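# Open the refrigerator door wide and leave it open

## Task

Swing the refrigerator door to a wide-open position so that it stays open by itself once the robot lets go. Do not bang the door open or closed, and keep the robot upright and untilted; either of those fails the task.

## Robot and tools

Robot: a wheeled base that can drive straight or spin in place but cannot move sideways. It has a lifting column carrying a head with two cameras and two six-joint arms (left_ and right_), each ending in a two-finger gripper. Shoulder height S = 0.90 m + column_m. Folded, the robot is 0.73 m long and 0.62 m wide, with its front 0.40 m ahead of the column.

Frames: in the base frame the origin is on the floor under the column, x forward, y left, z up. left_hand and right_hand are reported in this frame at the point where the fingers meet; the tips reach 8 mm farther. The hand's z axis runs along the fingers and its y axis across the opening. The odometry frame is the base frame as it was when the scene began.

execute_actions: pass actions as a list holding one action, or an empty list to just read the state. An action may contain base, joints, speeds.
- base: exactly one key. translate_m is a straight drive offset from the current spot, in metres, -3 to 3, forward positive. rotate_rad is a turn offset in radians, -3.2 to 3.2, counter-clockwise (left) positive.
- joints: one dictionary shared by both arms, keyed by joint name, each value an absolute target. column_m 0 to 0.8; head_tilt_rad -0.61 to 1.308 (positive tilts down); joint1 -2.879 to 2.879, joint2 0 to 3.141, joint3 0 to 3.019, joint4 -1.692 to 1.57, joint5 -1.57 to 1.57 (positive swings the hand right), joint6 -2.094 to 2.094 (roll); gripper_m 0 to 0.093 (fingertip gap in metres). Joints left out may keep driving to an earlier target.
- speeds: caps for translate_m (0.05 to 0.8 m/s) and rotate_rad (0.1 to 1 rad/s) in this action only; they do not slow arms. Very long slow drives are refused, so split them.
- cameras: list from cam_head_left, cam_head_right, cam_left_wrist, cam_right_wrist, nav_camera, or all; [] returns no images. Any bad key or value rejects the whole call.

wait(seconds 0 to 10) lets the sim run and returns state and images. zoom_image(camera, region [x0,y0,x1,y1] pixels, max 504x504) enlarges part of that camera's latest picture. finished_scene(scene) ends the scene and reports success; irreversible, so only call it once the door stays open with the robot clear of it.

Arm geometry: with joint1 at -1.57 (left) or 1.57 (right) and joints 5, 6 at 0, the arm lies in a forward plane 0.23 m beside the column. Let a = j2 - 0.35, b = 1.05 + j2 - j3, c = b - j4. The hand point is about 0.12 + 0.39 sin a + 0.38 cos b + 0.25 cos c m ahead and S + 0.39 cos a - 0.38 sin b - 0.25 sin c m high; c = 1.57 means fingers pointing down. Example: j2, j3, j4 = 0.93, 0.78, 0.14 gives 0.60 m ahead, 0.25 m below S. Real hands sit up to about 5 cm lower and nearer than this; trust the reported hand position. Reach is about 1 m from the shoulder. Targets within about 0.03 rad (0.08 for joints 2 and 3) of the current reading may not move anything. For a gentle touch, step about 0.05 rad per call from your previous target.

Reading results: base_status and joint_status tell how each motion ended. done = within tolerance (for the base, wheels turned as asked even if slipping). off_target = stopped short and may still push. contact_stop (base or column only) = blocked; the target is dropped. time_out = ran out of time; an arm keeps pushing toward a nearby target. "joint command not followed" with a cause line means a safety check held back an arm's targets because it would get too near the other arm, the body or a room object; back those joints off by at least 0.05 rad or drive away. on_its_own lists what was not commanded; "held at" is a target, not a position. Compare turned_by_wheels with turned_by_imu: a gap over about 4 % and at least 0.05 rad means a collision or slip, and the odometry heading is off by that gap. base_tilt is in degrees (forward, right positive), with about 1 degree of fixed bias. motor_effort covers only left_wheel and right_wheel (percent; bracket = peak; positive pushes forward); effort at rest outside its normal range suggests pushing on something. wheel_motors_off = 1 means the wheels were cut for 2 s after about 3 s of hard pushing.

Cameras: head cameras look ahead, tilted down by about head_tilt_rad; straight ahead may be up to 0.3 rad off image centre. Wrist cameras look along the fingers; closed fingertips end at image centre. nav_camera sits low at the front of the base.

Things to avoid: swinging the door fast (slam), driving the base hard into the fridge or door (stall, wheel cut-out, tilt), letting the arms collide or squeeze each other, and long hard pushing by an arm, which heats its motors; a hot motor makes the arm go limp. To relieve an arm that is stuck pushing, resend its six measured joint positions as targets. If the base stalls, back off 0.05 m before turning again. Before finishing, move the hand and base away so the door rests open on its own.

Each tool is called as name(argument=value, ...), one argument or row to a line, values as JSON.

## Session

execute_actions(
  actions=[],
  cameras=["cam_head_left","nav_camera"],
)

Scene clock: 0.00 s.
base_odometry: x=+0.000 y=+0.000 heading=+0.000 (m, m, rad; odometry frame)
turned_by_wheels: +0.000 (rad since the last result)
turned_by_imu: +0.000 (rad since the last result)
base_tilt: forward=-0.2 right=+0.6 (deg)
base_status: not commanded
joint_positions: column_m=+0.556 head_tilt_rad=+0.862 left_joint1_rad=-1.555 left_joint2_rad=+0.866 left_joint3_rad=+0.392 left_joint4_rad=-0.969 left_joint5_rad=-0.032 left_joint6_rad=-0.067 left_gripper_m=+0.095 right_joint1_rad=+1.572 right_joint2_rad=+0.898 right_joint3_rad=+0.393 right_joint4_rad=-0.923 right_joint5_rad=-0.020 right_joint6_rad=-0.033 right_gripper_m=+0.095
joint_status: not commanded
wheel_motors_off: 0
motor_effort: left_wheel=+0 right_wheel=+0 (%)
left_hand: x=+0.1384 y=+0.2331 z=+1.2620 quat_wxyz=(+0.443, +0.030, -0.896, -0.033) (m; base frame)
right_hand: x=+0.1395 y=-0.2217 z=+1.2523 quat_wxyz=(+0.437, +0.011, -0.899, -0.017) (m; base frame)
pictures: cam_head_left, nav_camera
Images, in order (width x height): cam_head_left 672x504, nav_camera 672x504.

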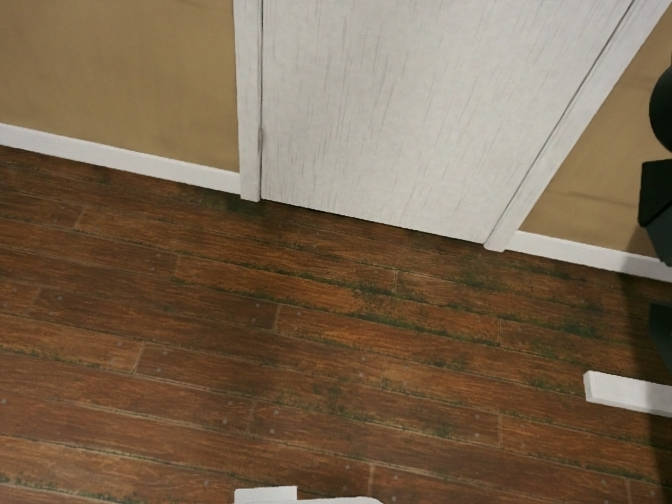

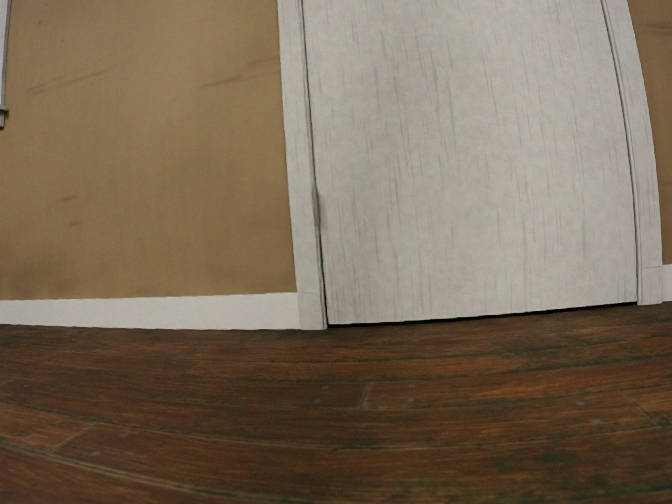

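execute_actions(
  actions=[
    {"base":{"rotate_rad":2.1},"joints":{"head_tilt_rad":0.2}},
  ],
  cameras=["cam_head_left","nav_camera"],
)

Scene clock: 3.67 s.
base_odometry: x=+0.000 y=+0.000 heading=+2.099 (m, m, rad; odometry frame)
turned_by_wheels: +2.099 (rad since the last result)
turned_by_imu: +2.126 (rad since the last result)
base_tilt: forward=-0.2 right=+0.5 (deg)
base_status: done
joint_positions: column_m=+0.556 head_tilt_rad=+0.220 left_joint1_rad=-1.555 left_joint2_rad=+0.866 left_joint3_rad=+0.392 left_joint4_rad=-0.969 left_joint5_rad=-0.032 left_joint6_rad=-0.067 left_gripper_m=+0.095 right_joint1_rad=+1.572 right_joint2_rad=+0.898 right_joint3_rad=+0.393 right_joint4_rad=-0.923 right_joint5_rad=-0.020 right_joint6_rad=-0.033 right_gripper_m=+0.095
joint_status: all done
wheel_motors_off: 0
motor_effort: left_wheel=-3(35) right_wheel=+3(29) (%)
left_hand: x=+0.1384 y=+0.2331 z=+1.2620 quat_wxyz=(+0.443, +0.030, -0.896, -0.033) (m; base frame)
right_hand: x=+0.1395 y=-0.2217 z=+1.2523 quat_wxyz=(+0.437, +0.011, -0.899, -0.017) (m; base frame)
pictures: cam_head_left, nav_camera
Images, in order (width x height): cam_head_left 672x504, nav_camera 672x504.

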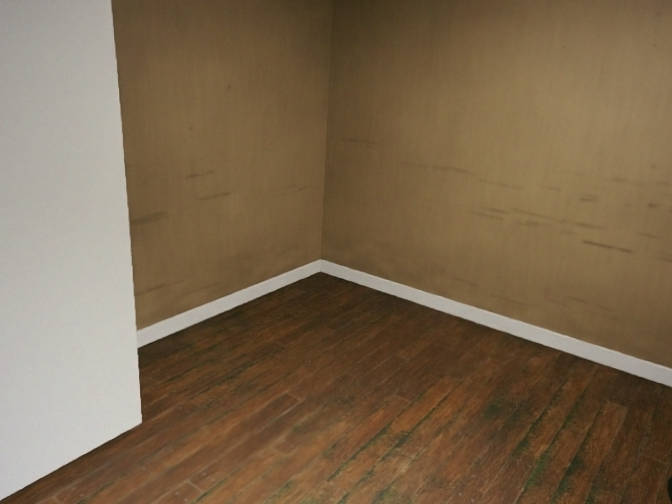

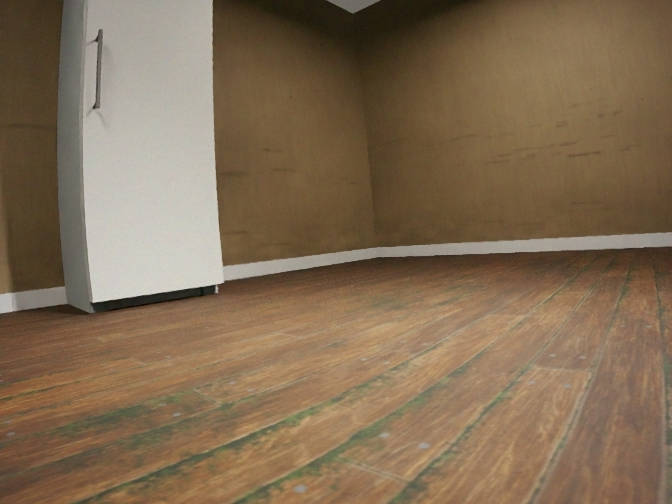

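execute_actions(
  actions=[
    {"base":{"rotate_rad":0.75}},
  ],
  cameras=["cam_head_left","nav_camera"],
)

Scene clock: 6.00 s.
base_odometry: x=+0.000 y=+0.000 heading=+2.848 (m, m, rad; odometry frame)
turned_by_wheels: +0.749 (rad since the last result)
turned_by_imu: +0.760 (rad since the last result)
base_tilt: forward=-0.2 right=+0.7 (deg)
base_status: done
joint_positions: column_m=+0.556 head_tilt_rad=+0.220 left_joint1_rad=-1.555 left_joint2_rad=+0.866 left_joint3_rad=+0.392 left_joint4_rad=-0.969 left_joint5_rad=-0.032 left_joint6_rad=-0.067 left_gripper_m=+0.095 right_joint1_rad=+1.572 right_joint2_rad=+0.898 right_joint3_rad=+0.393 right_joint4_rad=-0.923 right_joint5_rad=-0.020 right_joint6_rad=-0.033 right_gripper_m=+0.095
joint_status: not commanded
wheel_motors_off: 0
motor_effort: left_wheel=-3(24) right_wheel=+3(22) (%)
left_hand: x=+0.1384 y=+0.2331 z=+1.2620 quat_wxyz=(+0.443, +0.030, -0.896, -0.033) (m; base frame)
right_hand: x=+0.1395 y=-0.2217 z=+1.2523 quat_wxyz=(+0.437, +0.011, -0.899, -0.017) (m; base frame)
pictures: cam_head_left, nav_camera
Images, in order (width x height): cam_head_left 672x504, nav_camera 672x504.

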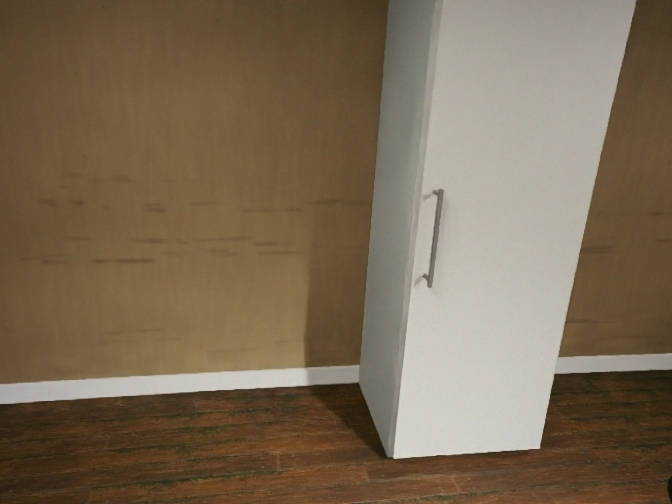

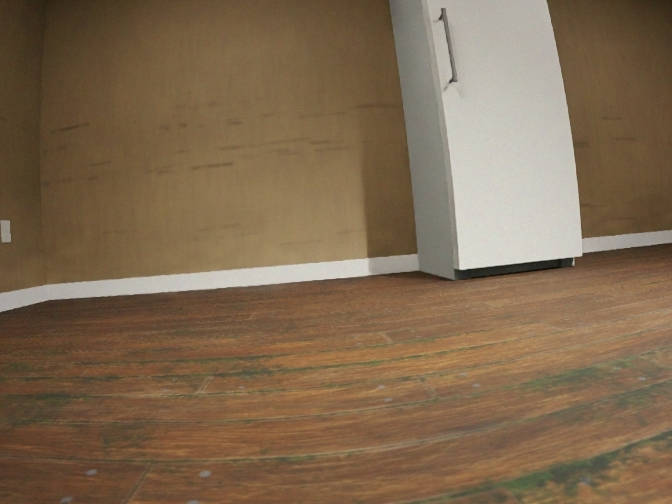

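execute_actions(
  actions=[
    {"base":{"rotate_rad":-0.5}},
  ],
  cameras=[],
)

execute_actions(
  actions=[
    {"base":{"translate_m":0.7}},
  ],
  cameras=[],
)

execute_actions(
  actions=[
    {"base":{"rotate_rad":0.5},"joints":{"column_m":0.35,"right_joint2_rad":0.93,"right_joint3_rad":0.78,"right_joint4_rad":1.4,"right_joint6_rad":1.57}},
  ],
  cameras=[],
)

execute_actions(
  actions=[
    {"base":{"translate_m":0.7}},
  ],
  cameras=["cam_head_left","cam_right_wrist"],
)

Scene clock: 8.03 s.
base_odometry: x=+0.000 y=+0.000 heading=+2.349 (m, m, rad; odometry frame)
turned_by_wheels: -0.499 (rad since the last result)
turned_by_imu: -0.506 (rad since the last result)
base_tilt: forward=-0.2 right=+0.7 (deg)
base_status: done
joint_positions: column_m=+0.556 head_tilt_rad=+0.220 left_joint1_rad=-1.555 left_joint2_rad=+0.866 left_joint3_rad=+0.392 left_joint4_rad=-0.969 left_joint5_rad=-0.032 left_joint6_rad=-0.067 left_gripper_m=+0.095 right_joint1_rad=+1.572 right_joint2_rad=+0.898 right_joint3_rad=+0.393 right_joint4_rad=-0.923 right_joint5_rad=-0.020 right_joint6_rad=-0.033 right_gripper_m=+0.095
joint_status: not commanded
wheel_motors_off: 0
motor_effort: left_wheel=+3(19) right_wheel=-3(19) (%)
left_hand: x=+0.1384 y=+0.2331 z=+1.2620 quat_wxyz=(+0.443, +0.030, -0.896, -0.033) (m; base frame)
right_hand: x=+0.1395 y=-0.2217 z=+1.2523 quat_wxyz=(+0.437, +0.011, -0.899, -0.017) (m; base frame)
pictures: none
No camera images: the call's "cameras" was empty. Leave "cameras" out to get every camera's image.

Scene clock: 10.87 s.
base_odometry: x=-0.492 y=+0.498 heading=+2.350 (m, m, rad; odometry frame)
turned_by_wheels: +0.001 (rad since the last result)
turned_by_imu: +0.001 (rad since the last result)
base_tilt: forward=-0.2 right=+0.6 (deg)
base_status: done
joint_positions: column_m=+0.556 head_tilt_rad=+0.219 left_joint1_rad=-1.555 left_joint2_rad=+0.866 left_joint3_rad=+0.393 left_joint4_rad=-0.969 left_joint5_rad=-0.032 left_joint6_rad=-0.067 left_gripper_m=+0.095 right_joint1_rad=+1.572 right_joint2_rad=+0.898 right_joint3_rad=+0.394 right_joint4_rad=-0.923 right_joint5_rad=-0.020 right_joint6_rad=-0.033 right_gripper_m=+0.095
joint_status: not commanded
wheel_motors_off: 0
motor_effort: left_wheel=+2(46) right_wheel=-2(36) (%)
left_hand: x=+0.1390 y=+0.2331 z=+1.2618 quat_wxyz=(+0.442, +0.030, -0.896, -0.033) (m; base frame)
right_hand: x=+0.1403 y=-0.2217 z=+1.2520 quat_wxyz=(+0.436, +0.011, -0.900, -0.017) (m; base frame)
pictures: none
No camera images: the call's "cameras" was empty. Leave "cameras" out to get every camera's image.

Scene clock: 14.10 s.
base_odometry: x=-0.492 y=+0.498 heading=+2.849 (m, m, rad; odometry frame)
turned_by_wheels: +0.499 (rad since the last result)
turned_by_imu: +0.506 (rad since the last result)
base_tilt: forward=-0.3 right=+0.5 (deg)
base_status: done
joint_positions: column_m=+0.350 head_tilt_rad=+0.219 left_joint1_rad=-1.555 left_joint2_rad=+0.866 left_joint3_rad=+0.393 left_joint4_rad=-0.969 left_joint5_rad=-0.032 left_joint6_rad=-0.067 left_gripper_m=+0.095 right_joint1_rad=+1.572 right_joint2_rad=+0.927 right_joint3_rad=+0.783 right_joint4_rad=+1.387 right_joint5_rad=-0.020 right_joint6_rad=+1.560 right_gripper_m=+0.095
joint_status: all done
wheel_motors_off: 0
motor_effort: left_wheel=-5(39) right_wheel=+6(27) (%)
left_hand: x=+0.1390 y=+0.2331 z=+1.0557 quat_wxyz=(+0.442, +0.030, -0.896, -0.033) (m; base frame)
right_hand: x=+0.7180 y=-0.2215 z=+1.2669 quat_wxyz=(-0.544, -0.441, -0.456, -0.549) (m; base frame)
pictures: none
No camera images: the call's "cameras" was empty. Leave "cameras" out to get every camera's image.

Scene clock: 19.73 s.
base_odometry: x=-1.156 y=+0.698 heading=+2.839 (m, m, rad; odometry frame)
turned_by_wheels: -0.010 (rad since the last result)
turned_by_imu: -0.009 (rad since the last result)
base_tilt: forward=-0.2 right=+0.6 (deg)
base_status: translate_m off_target (by the wheels' count: +0.694 of +0.700)
joint_positions: column_m=+0.350 head_tilt_rad=+0.219 left_joint1_rad=-1.555 left_joint2_rad=+0.866 left_joint3_rad=+0.393 left_joint4_rad=-0.969 left_joint5_rad=-0.032 left_joint6_rad=-0.067 left_gripper_m=+0.095 right_joint1_rad=+1.577 right_joint2_rad=+0.864 right_joint3_rad=+0.393 right_joint4_rad=+1.530 right_joint5_rad=-0.047 right_joint6_rad=+1.563 right_gripper_m=+0.095
joint_status: not commanded
wheel_motors_off: 0
motor_effort: left_wheel=+12(35) right_wheel=+16(49) (%)
left_hand: x=+0.1393 y=+0.2331 z=+1.0556 quat_wxyz=(+0.442, +0.030, -0.896, -0.033) (m; base frame)
right_hand: x=+0.5802 y=-0.2157 z=+1.2081 quat_wxyz=(-0.491, -0.483, -0.510, -0.515) (m; base frame)
pictures: cam_head_left, cam_right_wrist
Images, in order (width x height): cam_head_left 672x504, cam_right_wrist 504x504.

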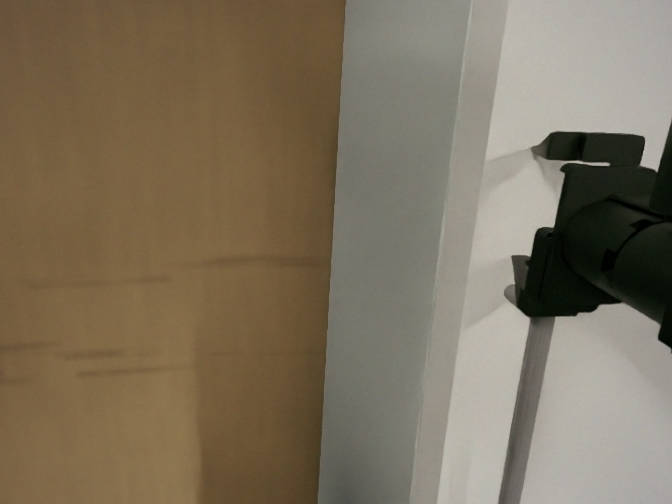

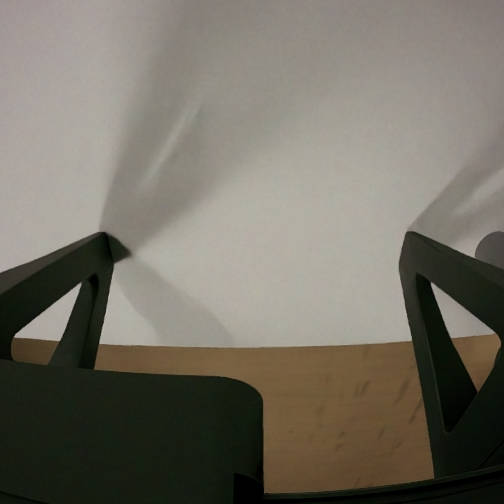

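execute_actions(
  actions=[
    {"base":{"translate_m":-0.3},"joints":{"column_m":0.12,"right_joint4_rad":1.2,"right_joint6_rad":0,"head_tilt_rad":0.5}},
  ],
  cameras=["cam_head_left","cam_right_wrist"],
)

Scene clock: 22.00 s.
base_odometry: x=-0.870 y=+0.609 heading=+2.838 (m, m, rad; odometry frame)
turned_by_wheels: -0.001 (rad since the last result)
turned_by_imu: -0.001 (rad since the last result)
base_tilt: forward=-0.1 right=+0.5 (deg)
base_status: done
joint_positions: column_m=+0.350 head_tilt_rad=+0.504 left_joint1_rad=-1.555 left_joint2_rad=+0.866 left_joint3_rad=+0.390 left_joint4_rad=-0.969 left_joint5_rad=-0.032 left_joint6_rad=-0.067 left_gripper_m=+0.095 right_joint1_rad=+1.571 right_joint2_rad=+0.924 right_joint3_rad=+0.773 right_joint4_rad=+1.208 right_joint5_rad=-0.018 right_joint6_rad=+0.010 right_gripper_m=+0.095
joint_status: column_m contact_stop (moved +0.000 of -0.230); the others done
wheel_motors_off: 0
on_its_own: column_m is held at +0.350, not at your +0.120, since a contact_stop
motor_effort: left_wheel=-1(38) right_wheel=+2(36) (%)
left_hand: x=+0.1377 y=+0.2331 z=+1.0562 quat_wxyz=(+0.443, +0.030, -0.895, -0.033) (m; base frame)
right_hand: x=+0.7191 y=-0.2224 z=+1.2210 quat_wxyz=(-0.710, +0.003, -0.704, -0.010) (m; base frame)
pictures: cam_head_left, cam_right_wrist
Images, in order (width x height): cam_head_left 672x504, cam_right_wrist 504x504.

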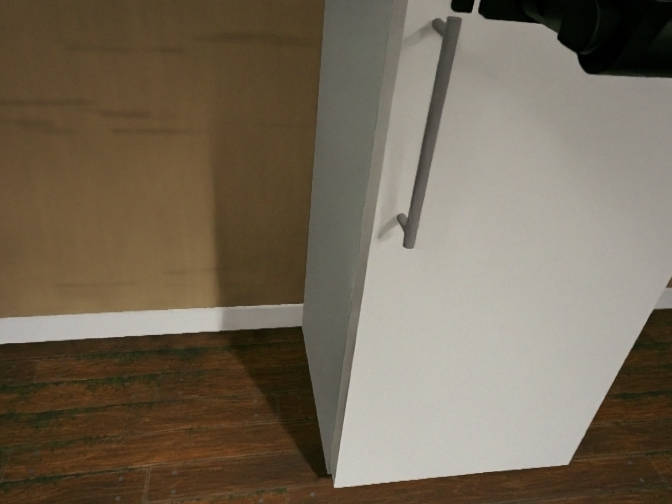

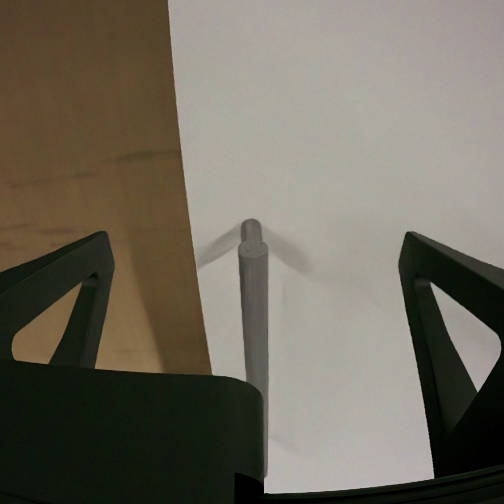

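execute_actions(
  actions=[
    {"joints":{"right_joint2_rad":1.3,"right_joint3_rad":1.0,"right_joint4_rad":1.35}},
  ],
  cameras=[],
)

execute_actions(
  actions=[
    {"base":{"translate_m":0.07},"speeds":{"translate_m":0.1}},
  ],
  cameras=[],
)

execute_actions(
  actions=[
    {"joints":{"right_gripper_m":0}},
  ],
  cameras=[],
)

execute_actions(
  actions=[
    {"base":{"translate_m":-0.18},"speeds":{"translate_m":0.1}},
  ],
  cameras=["cam_head_left","cam_right_wrist"],
)

Scene clock: 23.37 s.
base_odometry: x=-0.870 y=+0.609 heading=+2.838 (m, m, rad; odometry frame)
turned_by_wheels: +0.000 (rad since the last result)
turned_by_imu: +0.000 (rad since the last result)
base_tilt: forward=-0.2 right=+0.7 (deg)
base_status: not commanded
joint_positions: column_m=+0.350 head_tilt_rad=+0.504 left_joint1_rad=-1.555 left_joint2_rad=+0.866 left_joint3_rad=+0.390 left_joint4_rad=-0.969 left_joint5_rad=-0.032 left_joint6_rad=-0.067 left_gripper_m=+0.095 right_joint1_rad=+1.571 right_joint2_rad=+1.316 right_joint3_rad=+0.993 right_joint4_rad=+1.341 right_joint5_rad=-0.018 right_joint6_rad=+0.010 right_gripper_m=+0.095
joint_status: all done
wheel_motors_off: 0
on_its_own: column_m is held at +0.350, not at your +0.120, since a contact_stop
motor_effort: left_wheel=-2(3) right_wheel=+2(3) (%)
left_hand: x=+0.1377 y=+0.2331 z=+1.0562 quat_wxyz=(+0.443, +0.030, -0.895, -0.033) (m; base frame)
right_hand: x=+0.7634 y=-0.2224 z=+1.0881 quat_wxyz=(-0.697, +0.003, -0.717, -0.010) (m; base frame)
pictures: none
No camera images: the call's "cameras" was empty. Leave "cameras" out to get every camera's image.

Scene clock: 24.97 s.
base_odometry: x=-0.937 y=+0.630 heading=+2.838 (m, m, rad; odometry frame)
turned_by_wheels: +0.001 (rad since the last result)
turned_by_imu: +0.001 (rad since the last result)
base_tilt: forward=-0.1 right=+0.6 (deg)
base_status: done
joint_positions: column_m=+0.350 head_tilt_rad=+0.505 left_joint1_rad=-1.555 left_joint2_rad=+0.866 left_joint3_rad=+0.391 left_joint4_rad=-0.969 left_joint5_rad=-0.032 left_joint6_rad=-0.067 left_gripper_m=+0.095 right_joint1_rad=+1.571 right_joint2_rad=+1.316 right_joint3_rad=+0.994 right_joint4_rad=+1.341 right_joint5_rad=-0.018 right_joint6_rad=+0.010 right_gripper_m=+0.095
joint_status: not commanded
wheel_motors_off: 0
on_its_own: column_m is held at +0.350, not at your +0.120, since a contact_stop
motor_effort: left_wheel=+1(28) right_wheel=-1(27) (%)
left_hand: x=+0.1381 y=+0.2331 z=+1.0560 quat_wxyz=(+0.443, +0.030, -0.895, -0.033) (m; base frame)
right_hand: x=+0.7636 y=-0.2224 z=+1.0885 quat_wxyz=(-0.697, +0.003, -0.717, -0.010) (m; base frame)
pictures: none
No camera images: the call's "cameras" was empty. Leave "cameras" out to get every camera's image.

Scene clock: 25.70 s.
base_odometry: x=-0.937 y=+0.630 heading=+2.839 (m, m, rad; odometry frame)
turned_by_wheels: +0.000 (rad since the last result)
turned_by_imu: +0.000 (rad since the last result)
base_tilt: forward=-0.1 right=+0.5 (deg)
base_status: not commanded
joint_positions: column_m=+0.350 head_tilt_rad=+0.505 left_joint1_rad=-1.555 left_joint2_rad=+0.866 left_joint3_rad=+0.391 left_joint4_rad=-0.969 left_joint5_rad=-0.032 left_joint6_rad=-0.067 left_gripper_m=+0.095 right_joint1_rad=+1.576 right_joint2_rad=+1.316 right_joint3_rad=+0.994 right_joint4_rad=+1.341 right_joint5_rad=-0.026 right_joint6_rad=-0.004 right_gripper_m=+0.018
joint_status: right_gripper_m off_target (ended at +0.018, target +0.000)
wheel_motors_off: 0
on_its_own: column_m is held at +0.350, not at your +0.120, since a contact_stop
motor_effort: left_wheel=+3(3) right_wheel=-3(3) (%)
left_hand: x=+0.1381 y=+0.2331 z=+1.0560 quat_wxyz=(+0.443, +0.030, -0.895, -0.033) (m; base frame)
right_hand: x=+0.7635 y=-0.2183 z=+1.0885 quat_wxyz=(-0.697, +0.010, -0.717, -0.011) (m; base frame)
pictures: none
No camera images: the call's "cameras" was empty. Leave "cameras" out to get every camera's image.

Scene clock: 28.40 s.
base_odometry: x=-0.765 y=+0.576 heading=+2.837 (m, m, rad; odometry frame)
turned_by_wheels: -0.001 (rad since the last result)
turned_by_imu: +0.000 (rad since the last result)
base_tilt: forward=-0.3 right=+0.7 (deg)
base_status: done
joint_positions: column_m=+0.350 head_tilt_rad=+0.505 left_joint1_rad=-1.555 left_joint2_rad=+0.866 left_joint3_rad=+0.391 left_joint4_rad=-0.969 left_joint5_rad=-0.032 left_joint6_rad=-0.067 left_gripper_m=+0.095 right_joint1_rad=+1.576 right_joint2_rad=+1.310 right_joint3_rad=+0.994 right_joint4_rad=+1.333 right_joint5_rad=-0.023 right_joint6_rad=-0.008 right_gripper_m=+0.001
joint_status: not commanded
wheel_motors_off: 0
on_its_own: column_m is held at +0.350, not at your +0.120, since a contact_stop; right_gripper_m moved -0.018 to your old target +0.000
motor_effort: left_wheel=-1(39) right_wheel=+1(36) (%)
left_hand: x=+0.1381 y=+0.2331 z=+1.0560 quat_wxyz=(+0.443, +0.030, -0.895, -0.033) (m; base frame)
right_hand: x=+0.7644 y=-0.2191 z=+1.0902 quat_wxyz=(-0.696, +0.010, -0.718, -0.008) (m; base frame)
pictures: cam_head_left, cam_right_wrist
Images, in order (width x height): cam_head_left 672x504, cam_right_wrist 504x504.

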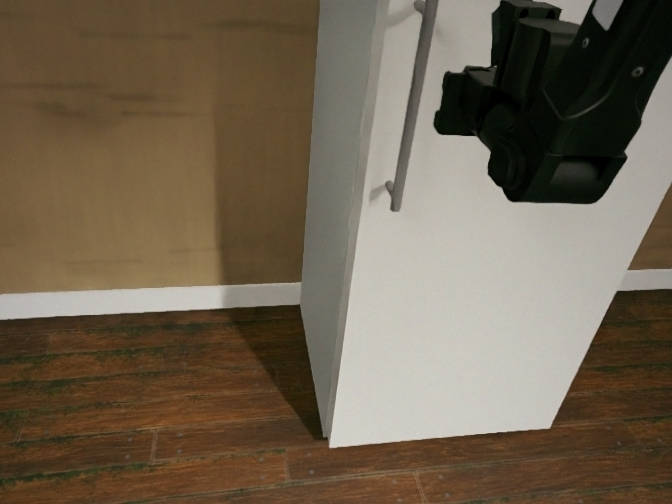

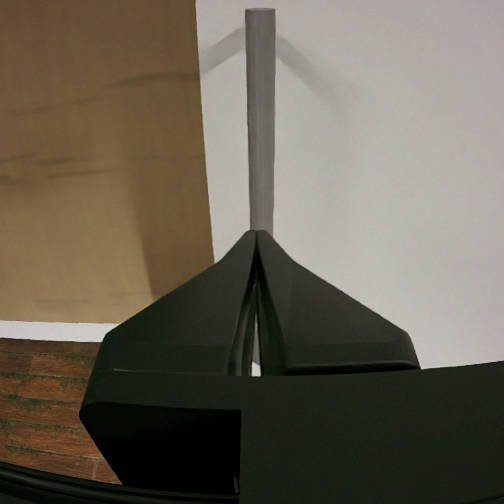

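Slipped off at the tips; grip deeper.

execute_actions(
  actions=[
    {"joints":{"right_gripper_m":0.09}},
  ],
  cameras=[],
)

execute_actions(
  actions=[
    {"base":{"translate_m":0.22},"speeds":{"translate_m":0.1}},
  ],
  cameras=[],
)

execute_actions(
  actions=[
    {"joints":{"right_gripper_m":0}},
  ],
  cameras=[],
)

execute_actions(
  actions=[
    {"base":{"translate_m":-0.18},"speeds":{"translate_m":0.05}},
  ],
  cameras=["cam_head_left"],
)

Scene clock: 29.27 s.
base_odometry: x=-0.765 y=+0.576 heading=+2.837 (m, m, rad; odometry frame)
turned_by_wheels: +0.000 (rad since the last result)
turned_by_imu: +0.000 (rad since the last result)
base_tilt: forward=-0.2 right=+0.8 (deg)
base_status: not commanded
joint_positions: column_m=+0.350 head_tilt_rad=+0.505 left_joint1_rad=-1.555 left_joint2_rad=+0.866 left_joint3_rad=+0.391 left_joint4_rad=-0.969 left_joint5_rad=-0.032 left_joint6_rad=-0.067 left_gripper_m=+0.095 right_joint1_rad=+1.576 right_joint2_rad=+1.310 right_joint3_rad=+0.994 right_joint4_rad=+1.333 right_joint5_rad=-0.023 right_joint6_rad=-0.008 right_gripper_m=+0.090
joint_status: all done
wheel_motors_off: 0
on_its_own: column_m is held at +0.350, not at your +0.120, since a contact_stop
motor_effort: left_wheel=-1(1) right_wheel=+1(1) (%)
left_hand: x=+0.1381 y=+0.2331 z=+1.0560 quat_wxyz=(+0.443, +0.030, -0.895, -0.033) (m; base frame)
right_hand: x=+0.7644 y=-0.2191 z=+1.0902 quat_wxyz=(-0.696, +0.010, -0.718, -0.008) (m; base frame)
pictures: none
No camera images: the call's "cameras" was empty. Leave "cameras" out to get every camera's image.

Scene clock: 32.23 s.
base_odometry: x=-0.975 y=+0.642 heading=+2.838 (m, m, rad; odometry frame)
turned_by_wheels: +0.000 (rad since the last result)
turned_by_imu: +0.001 (rad since the last result)
base_tilt: forward=-0.1 right=+0.5 (deg)
base_status: done
joint_positions: column_m=+0.350 head_tilt_rad=+0.505 left_joint1_rad=-1.555 left_joint2_rad=+0.866 left_joint3_rad=+0.392 left_joint4_rad=-0.969 left_joint5_rad=-0.032 left_joint6_rad=-0.067 left_gripper_m=+0.095 right_joint1_rad=+1.576 right_joint2_rad=+1.310 right_joint3_rad=+0.994 right_joint4_rad=+1.335 right_joint5_rad=-0.023 right_joint6_rad=-0.008 right_gripper_m=+0.090
joint_status: not commanded
wheel_motors_off: 0
on_its_own: column_m is held at +0.350, not at your +0.120, since a contact_stop
motor_effort: left_wheel=+1(26) right_wheel=+1(28) (%)
left_hand: x=+0.1385 y=+0.2331 z=+1.0559 quat_wxyz=(+0.443, +0.030, -0.896, -0.033) (m; base frame)
right_hand: x=+0.7644 y=-0.2192 z=+1.0908 quat_wxyz=(-0.697, +0.010, -0.717, -0.008) (m; base frame)
pictures: none
No camera images: the call's "cameras" was empty. Leave "cameras" out to get every camera's image.

Scene clock: 32.93 s.
base_odometry: x=-0.975 y=+0.642 heading=+2.838 (m, m, rad; odometry frame)
turned_by_wheels: +0.000 (rad since the last result)
turned_by_imu: +0.000 (rad since the last result)
base_tilt: forward=-0.1 right=+0.6 (deg)
base_status: not commanded
joint_positions: column_m=+0.350 head_tilt_rad=+0.505 left_joint1_rad=-1.555 left_joint2_rad=+0.866 left_joint3_rad=+0.392 left_joint4_rad=-0.969 left_joint5_rad=-0.032 left_joint6_rad=-0.067 left_gripper_m=+0.095 right_joint1_rad=+1.580 right_joint2_rad=+1.310 right_joint3_rad=+0.994 right_joint4_rad=+1.335 right_joint5_rad=-0.028 right_joint6_rad=-0.022 right_gripper_m=+0.014
joint_status: right_gripper_m off_target (ended at +0.014, target +0.000)
wheel_motors_off: 0
on_its_own: column_m is held at +0.350, not at your +0.120, since a contact_stop
motor_effort: left_wheel=+3(4) right_wheel=+0(1) (%)
left_hand: x=+0.1385 y=+0.2331 z=+1.0559 quat_wxyz=(+0.443, +0.030, -0.896, -0.033) (m; base frame)
right_hand: x=+0.7644 y=-0.2162 z=+1.0908 quat_wxyz=(-0.697, +0.017, -0.717, -0.007) (m; base frame)
pictures: none
No camera images: the call's "cameras" was empty. Leave "cameras" out to get every camera's image.

Scene clock: 37.20 s.
base_odometry: x=-0.803 y=+0.588 heading=+2.835 (m, m, rad; odometry frame)
turned_by_wheels: -0.003 (rad since the last result)
turned_by_imu: -0.002 (rad since the last result)
base_tilt: forward=-0.3 right=+0.7 (deg)
base_status: done
joint_positions: column_m=+0.350 head_tilt_rad=+0.505 left_joint1_rad=-1.555 left_joint2_rad=+0.866 left_joint3_rad=+0.391 left_joint4_rad=-0.969 left_joint5_rad=-0.032 left_joint6_rad=-0.067 left_gripper_m=+0.095 right_joint1_rad=+1.462 right_joint2_rad=+1.321 right_joint3_rad=+1.031 right_joint4_rad=+1.311 right_joint5_rad=+0.034 right_joint6_rad=+0.078 right_gripper_m=+0.014
joint_status: not commanded
wheel_motors_off: 0
on_its_own: column_m is held at +0.350, not at your +0.120, since a contact_stop
motor_effort: left_wheel=-3(45) right_wheel=+0(43) (%)
left_hand: x=+0.1379 y=+0.2331 z=+1.0561 quat_wxyz=(+0.443, +0.030, -0.895, -0.033) (m; base frame)
right_hand: x=+0.7749 y=-0.2841 z=+1.0930 quat_wxyz=(-0.699, -0.026, -0.714, +0.037) (m; base frame)
pictures: cam_head_left
Images, in order (width x height): cam_head_left 672x504.

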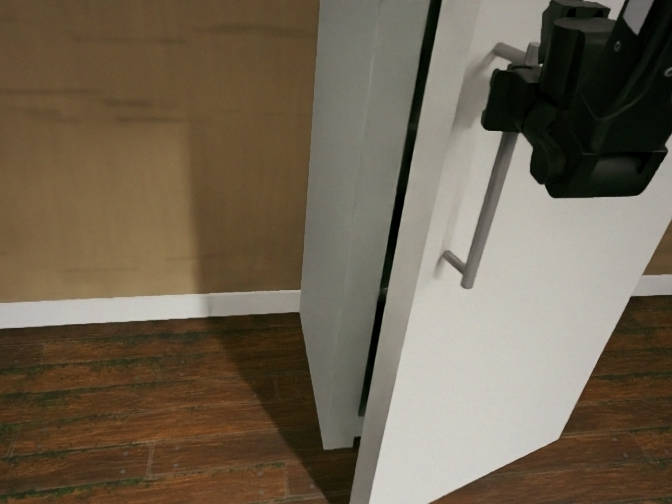

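execute_actions(
  actions=[
    {"base":{"rotate_rad":-0.25},"speeds":{"rotate_rad":0.1}},
  ],
  cameras=[],
)

execute_actions(
  actions=[
    {"base":{"translate_m":-0.15},"speeds":{"translate_m":0.05}},
  ],
  cameras=["cam_head_left"],
)

Scene clock: 40.77 s.
base_odometry: x=-0.803 y=+0.588 heading=+2.587 (m, m, rad; odometry frame)
turned_by_wheels: -0.248 (rad since the last result)
turned_by_imu: -0.248 (rad since the last result)
base_tilt: forward=-0.2 right=+0.6 (deg)
base_status: done
joint_positions: column_m=+0.350 head_tilt_rad=+0.505 left_joint1_rad=-1.555 left_joint2_rad=+0.866 left_joint3_rad=+0.391 left_joint4_rad=-0.969 left_joint5_rad=-0.032 left_joint6_rad=-0.067 left_gripper_m=+0.095 right_joint1_rad=+1.633 right_joint2_rad=+1.308 right_joint3_rad=+0.959 right_joint4_rad=+1.368 right_joint5_rad=-0.071 right_joint6_rad=-0.073 right_gripper_m=+0.014
joint_status: not commanded
wheel_motors_off: 0
on_its_own: column_m is held at +0.350, not at your +0.120, since a contact_stop
motor_effort: left_wheel=+3(42) right_wheel=-5(21) (%)
left_hand: x=+0.1379 y=+0.2331 z=+1.0561 quat_wxyz=(+0.443, +0.030, -0.895, -0.033) (m; base frame)
right_hand: x=+0.7507 y=-0.1835 z=+1.0906 quat_wxyz=(-0.698, +0.043, -0.714, -0.030) (m; base frame)
pictures: none
No camera images: the call's "cameras" was empty. Leave "cameras" out to get every camera's image.

Scene clock: 44.47 s.
base_odometry: x=-0.676 y=+0.509 heading=+2.586 (m, m, rad; odometry frame)
turned_by_wheels: -0.001 (rad since the last result)
turned_by_imu: +0.000 (rad since the last result)
base_tilt: forward=-0.2 right=+0.4 (deg)
base_status: done
joint_positions: column_m=+0.350 head_tilt_rad=+0.505 left_joint1_rad=-1.555 left_joint2_rad=+0.866 left_joint3_rad=+0.391 left_joint4_rad=-0.969 left_joint5_rad=-0.032 left_joint6_rad=-0.067 left_gripper_m=+0.095 right_joint1_rad=+1.471 right_joint2_rad=+1.351 right_joint3_rad=+1.156 right_joint4_rad=+1.247 right_joint5_rad=+0.039 right_joint6_rad=+0.065 right_gripper_m=+0.017
joint_status: not commanded
wheel_motors_off: 0
on_its_own: column_m is held at +0.350, not at your +0.120, since a contact_stop
motor_effort: left_wheel=-9(41) right_wheel=-9(42) (%)
left_hand: x=+0.1383 y=+0.2331 z=+1.0560 quat_wxyz=(+0.443, +0.030, -0.896, -0.033) (m; base frame)
right_hand: x=+0.8162 y=-0.2820 z=+1.1009 quat_wxyz=(-0.710, -0.024, -0.703, +0.039) (m; base frame)
pictures: cam_head_left
Images, in order (width x height): cam_head_left 672x504.

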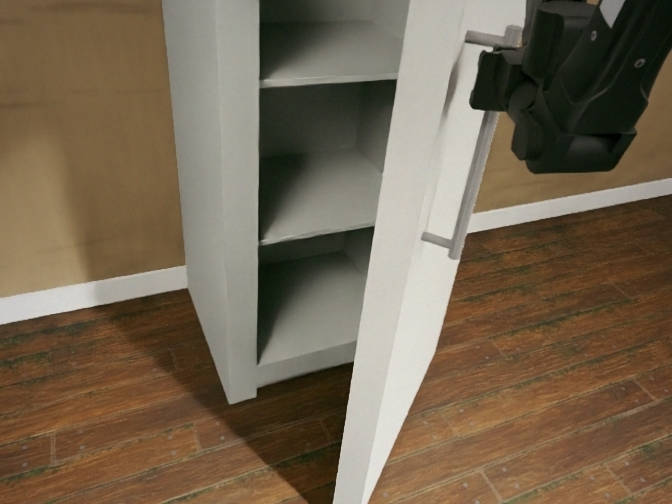

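execute_actions(
  actions=[
    {"base":{"rotate_rad":-0.35},"speeds":{"rotate_rad":0.1}},
  ],
  cameras=["cam_head_left"],
)

Scene clock: 48.47 s.
base_odometry: x=-0.676 y=+0.509 heading=+2.237 (m, m, rad; odometry frame)
turned_by_wheels: -0.349 (rad since the last result)
turned_by_imu: -0.349 (rad since the last result)
base_tilt: forward=+0.0 right=+0.6 (deg)
base_status: done
joint_positions: column_m=+0.350 head_tilt_rad=+0.505 left_joint1_rad=-1.555 left_joint2_rad=+0.866 left_joint3_rad=+0.391 left_joint4_rad=-0.969 left_joint5_rad=-0.032 left_joint6_rad=-0.067 left_gripper_m=+0.095 right_joint1_rad=+1.565 right_joint2_rad=+1.305 right_joint3_rad=+0.989 right_joint4_rad=+1.333 right_joint5_rad=-0.017 right_joint6_rad=+0.001 right_gripper_m=+0.001
joint_status: not commanded
wheel_motors_off: 0
on_its_own: column_m is held at +0.350, not at your +0.120, since a contact_stop; right_gripper_m moved -0.016 to your old target +0.000
motor_effort: left_wheel=+3(32) right_wheel=-2(46) (%)
left_hand: x=+0.1383 y=+0.2331 z=+1.0560 quat_wxyz=(+0.443, +0.030, -0.896, -0.033) (m; base frame)
right_hand: x=+0.7634 y=-0.2251 z=+1.0922 quat_wxyz=(-0.697, +0.006, -0.718, -0.004) (m; base frame)
pictures: cam_head_left
Images, in order (width x height): cam_head_left 672x504.

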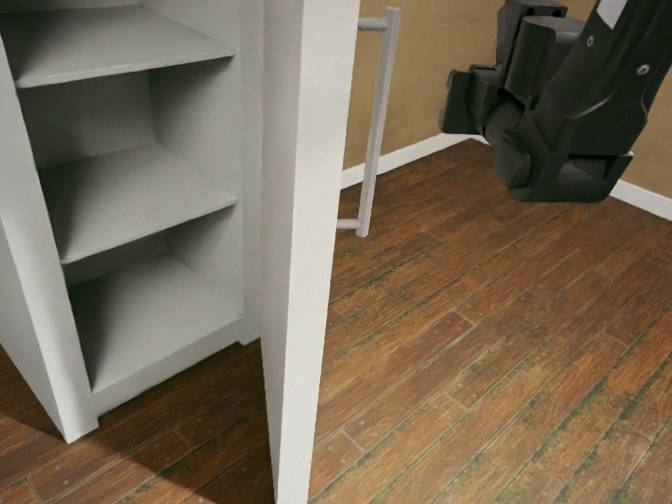

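execute_actions(
  actions=[
    {"joints":{"left_joint2_rad":1.3,"left_joint3_rad":1.0,"left_joint4_rad":1.35,"left_gripper_m":0,"right_joint2_rad":0.9,"right_joint3_rad":0.4,"right_joint4_rad":-0.9}},
  ],
  cameras=[],
)

execute_actions(
  actions=[
    {"base":{"translate_m":0.15},"speeds":{"translate_m":0.1}},
  ],
  cameras=[],
)

execute_actions(
  actions=[
    {"base":{"rotate_rad":-0.6},"speeds":{"rotate_rad":0.15}},
  ],
  cameras=["cam_head_left","nav_camera"],
)

Scene clock: 50.73 s.
base_odometry: x=-0.676 y=+0.509 heading=+2.237 (m, m, rad; odometry frame)
turned_by_wheels: +0.000 (rad since the last result)
turned_by_imu: +0.001 (rad since the last result)
base_tilt: forward=-0.2 right=+0.5 (deg)
base_status: not commanded
joint_positions: column_m=+0.350 head_tilt_rad=+0.505 left_joint1_rad=-1.555 left_joint2_rad=+1.295 left_joint3_rad=+0.995 left_joint4_rad=+1.336 left_joint5_rad=-0.032 left_joint6_rad=-0.067 left_gripper_m=+0.001 right_joint1_rad=+1.565 right_joint2_rad=+0.894 right_joint3_rad=+0.393 right_joint4_rad=-0.890 right_joint5_rad=-0.017 right_joint6_rad=+0.001 right_gripper_m=+0.001
joint_status: all done
wheel_motors_off: 0
on_its_own: column_m is held at +0.350, not at your +0.120, since a contact_stop
motor_effort: left_wheel=+6(7) right_wheel=-5(5) (%)
left_hand: x=+0.7672 y=+0.2374 z=+1.1011 quat_wxyz=(-0.703, +0.033, -0.710, +0.005) (m; base frame)
right_hand: x=+0.1452 y=-0.2237 z=+1.0400 quat_wxyz=(+0.421, -0.006, -0.907, -0.006) (m; base frame)
pictures: none
No camera images: the call's "cameras" was empty. Leave "cameras" out to get every camera's image.

Scene clock: 53.17 s.
base_odometry: x=-0.769 y=+0.627 heading=+2.236 (m, m, rad; odometry frame)
turned_by_wheels: -0.001 (rad since the last result)
turned_by_imu: +0.000 (rad since the last result)
base_tilt: forward=-0.1 right=+0.7 (deg)
base_status: done
joint_positions: column_m=+0.350 head_tilt_rad=+0.505 left_joint1_rad=-1.555 left_joint2_rad=+1.295 left_joint3_rad=+0.995 left_joint4_rad=+1.336 left_joint5_rad=-0.032 left_joint6_rad=-0.067 left_gripper_m=+0.001 right_joint1_rad=+1.565 right_joint2_rad=+0.895 right_joint3_rad=+0.400 right_joint4_rad=-0.891 right_joint5_rad=-0.017 right_joint6_rad=+0.001 right_gripper_m=+0.001
joint_status: not commanded
wheel_motors_off: 0
on_its_own: column_m is held at +0.350, not at your +0.120, since a contact_stop
motor_effort: left_wheel=+0(48) right_wheel=+1(27) (%)
left_hand: x=+0.7672 y=+0.2374 z=+1.1011 quat_wxyz=(-0.703, +0.033, -0.710, +0.005) (m; base frame)
right_hand: x=+0.1492 y=-0.2237 z=+1.0388 quat_wxyz=(+0.417, -0.006, -0.909, -0.006) (m; base frame)
pictures: none
No camera images: the call's "cameras" was empty. Leave "cameras" out to get every camera's image.

Scene clock: 57.63 s.
base_odometry: x=-0.769 y=+0.627 heading=+1.637 (m, m, rad; odometry frame)
turned_by_wheels: -0.599 (rad since the last result)
turned_by_imu: -0.604 (rad since the last result)
base_tilt: forward=-0.3 right=+0.6 (deg)
base_status: done
joint_positions: column_m=+0.350 head_tilt_rad=+0.505 left_joint1_rad=-1.548 left_joint2_rad=+1.295 left_joint3_rad=+0.995 left_joint4_rad=+1.336 left_joint5_rad=-0.033 left_joint6_rad=-0.065 left_gripper_m=+0.001 right_joint1_rad=+1.566 right_joint2_rad=+0.895 right_joint3_rad=+0.400 right_joint4_rad=-0.891 right_joint5_rad=-0.018 right_joint6_rad=+0.001 right_gripper_m=+0.001
joint_status: not commanded
wheel_motors_off: 0
on_its_own: column_m is held at +0.350, not at your +0.120, since a contact_stop
motor_effort: left_wheel=+3(37) right_wheel=-3(34) (%)
left_hand: x=+0.7671 y=+0.2411 z=+1.1012 quat_wxyz=(-0.703, +0.032, -0.710, +0.000) (m; base frame)
right_hand: x=+0.1492 y=-0.2235 z=+1.0388 quat_wxyz=(+0.417, -0.006, -0.909, -0.006) (m; base frame)
pictures: cam_head_left, nav_camera
Images, in order (width x height): cam_head_left 672x504, nav_camera 672x504.

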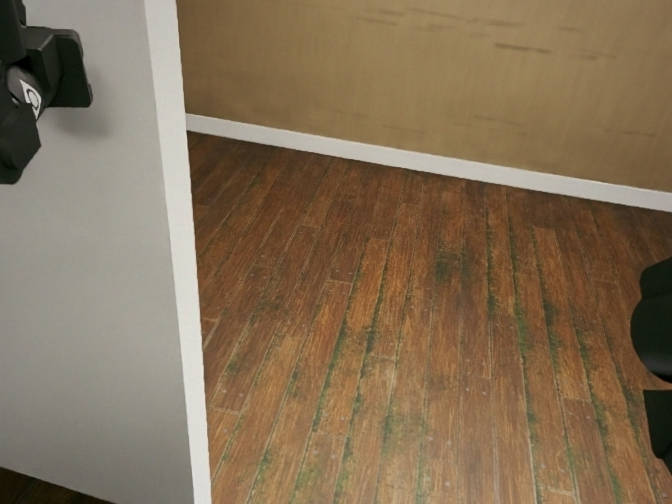

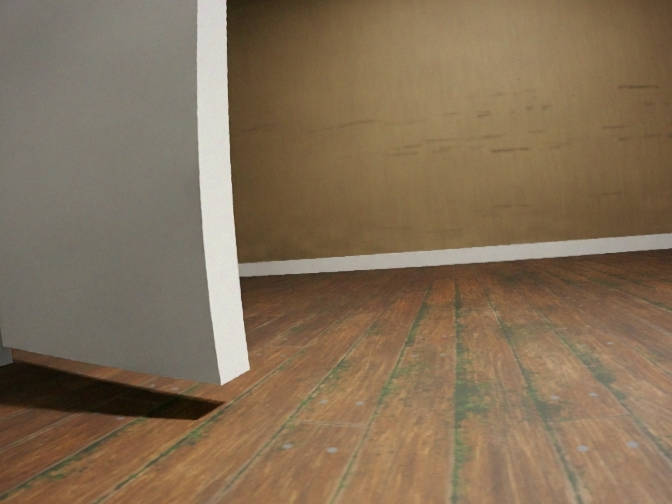

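Door is about 90° or more open. Push a bit more, then back off.

execute_actions(
  actions=[
    {"base":{"translate_m":0.1},"speeds":{"translate_m":0.05}},
  ],
  cameras=[],
)

execute_actions(
  actions=[
    {"base":{"translate_m":-0.15}},
  ],
  cameras=[],
)

finished_scene(
  scene=1,
)

Scene clock: 60.50 s.
base_odometry: x=-0.775 y=+0.727 heading=+1.637 (m, m, rad; odometry frame)
turned_by_wheels: +0.000 (rad since the last result)
turned_by_imu: +0.000 (rad since the last result)
base_tilt: forward=-0.3 right=+0.8 (deg)
base_status: done
joint_positions: column_m=+0.350 head_tilt_rad=+0.505 left_joint1_rad=-1.548 left_joint2_rad=+1.295 left_joint3_rad=+0.994 left_joint4_rad=+1.336 left_joint5_rad=-0.034 left_joint6_rad=-0.065 left_gripper_m=+0.001 right_joint1_rad=+1.566 right_joint2_rad=+0.895 right_joint3_rad=+0.401 right_joint4_rad=-0.891 right_joint5_rad=-0.018 right_joint6_rad=+0.001 right_gripper_m=+0.001
joint_status: not commanded
wheel_motors_off: 0
on_its_own: column_m is held at +0.350, not at your +0.120, since a contact_stop
motor_effort: left_wheel=+0(46) right_wheel=+1(30) (%)
left_hand: x=+0.7668 y=+0.2411 z=+1.1011 quat_wxyz=(-0.703, +0.032, -0.710, +0.000) (m; base frame)
right_hand: x=+0.1494 y=-0.2235 z=+1.0387 quat_wxyz=(+0.417, -0.006, -0.909, -0.006) (m; base frame)
pictures: none
No camera images: the call's "cameras" was empty. Leave "cameras" out to get every camera's image.

Scene clock: 62.23 s.
base_odometry: x=-0.766 y=+0.578 heading=+1.636 (m, m, rad; odometry frame)
turned_by_wheels: +0.000 (rad since the last result)
turned_by_imu: +0.000 (rad since the last result)
base_tilt: forward=-0.2 right=+0.5 (deg)
base_status: done
joint_positions: column_m=+0.350 head_tilt_rad=+0.505 left_joint1_rad=-1.548 left_joint2_rad=+1.295 left_joint3_rad=+0.994 left_joint4_rad=+1.336 left_joint5_rad=-0.034 left_joint6_rad=-0.065 left_gripper_m=+0.001 right_joint1_rad=+1.566 right_joint2_rad=+0.895 right_joint3_rad=+0.399 right_joint4_rad=-0.891 right_joint5_rad=-0.018 right_joint6_rad=+0.001 right_gripper_m=+0.001
joint_status: not commanded
wheel_motors_off: 0
on_its_own: column_m is held at +0.350, not at your +0.120, since a contact_stop
motor_effort: left_wheel=+0(22) right_wheel=-1(47) (%)
left_hand: x=+0.7668 y=+0.2411 z=+1.1011 quat_wxyz=(-0.703, +0.032, -0.710, +0.000) (m; base frame)
right_hand: x=+0.1483 y=-0.2235 z=+1.0390 quat_wxyz=(+0.418, -0.006, -0.908, -0.006) (m; base frame)
pictures: none
No camera images: the call's "cameras" was empty. Leave "cameras" out to get every camera's image.

The scene is finished: the task was done.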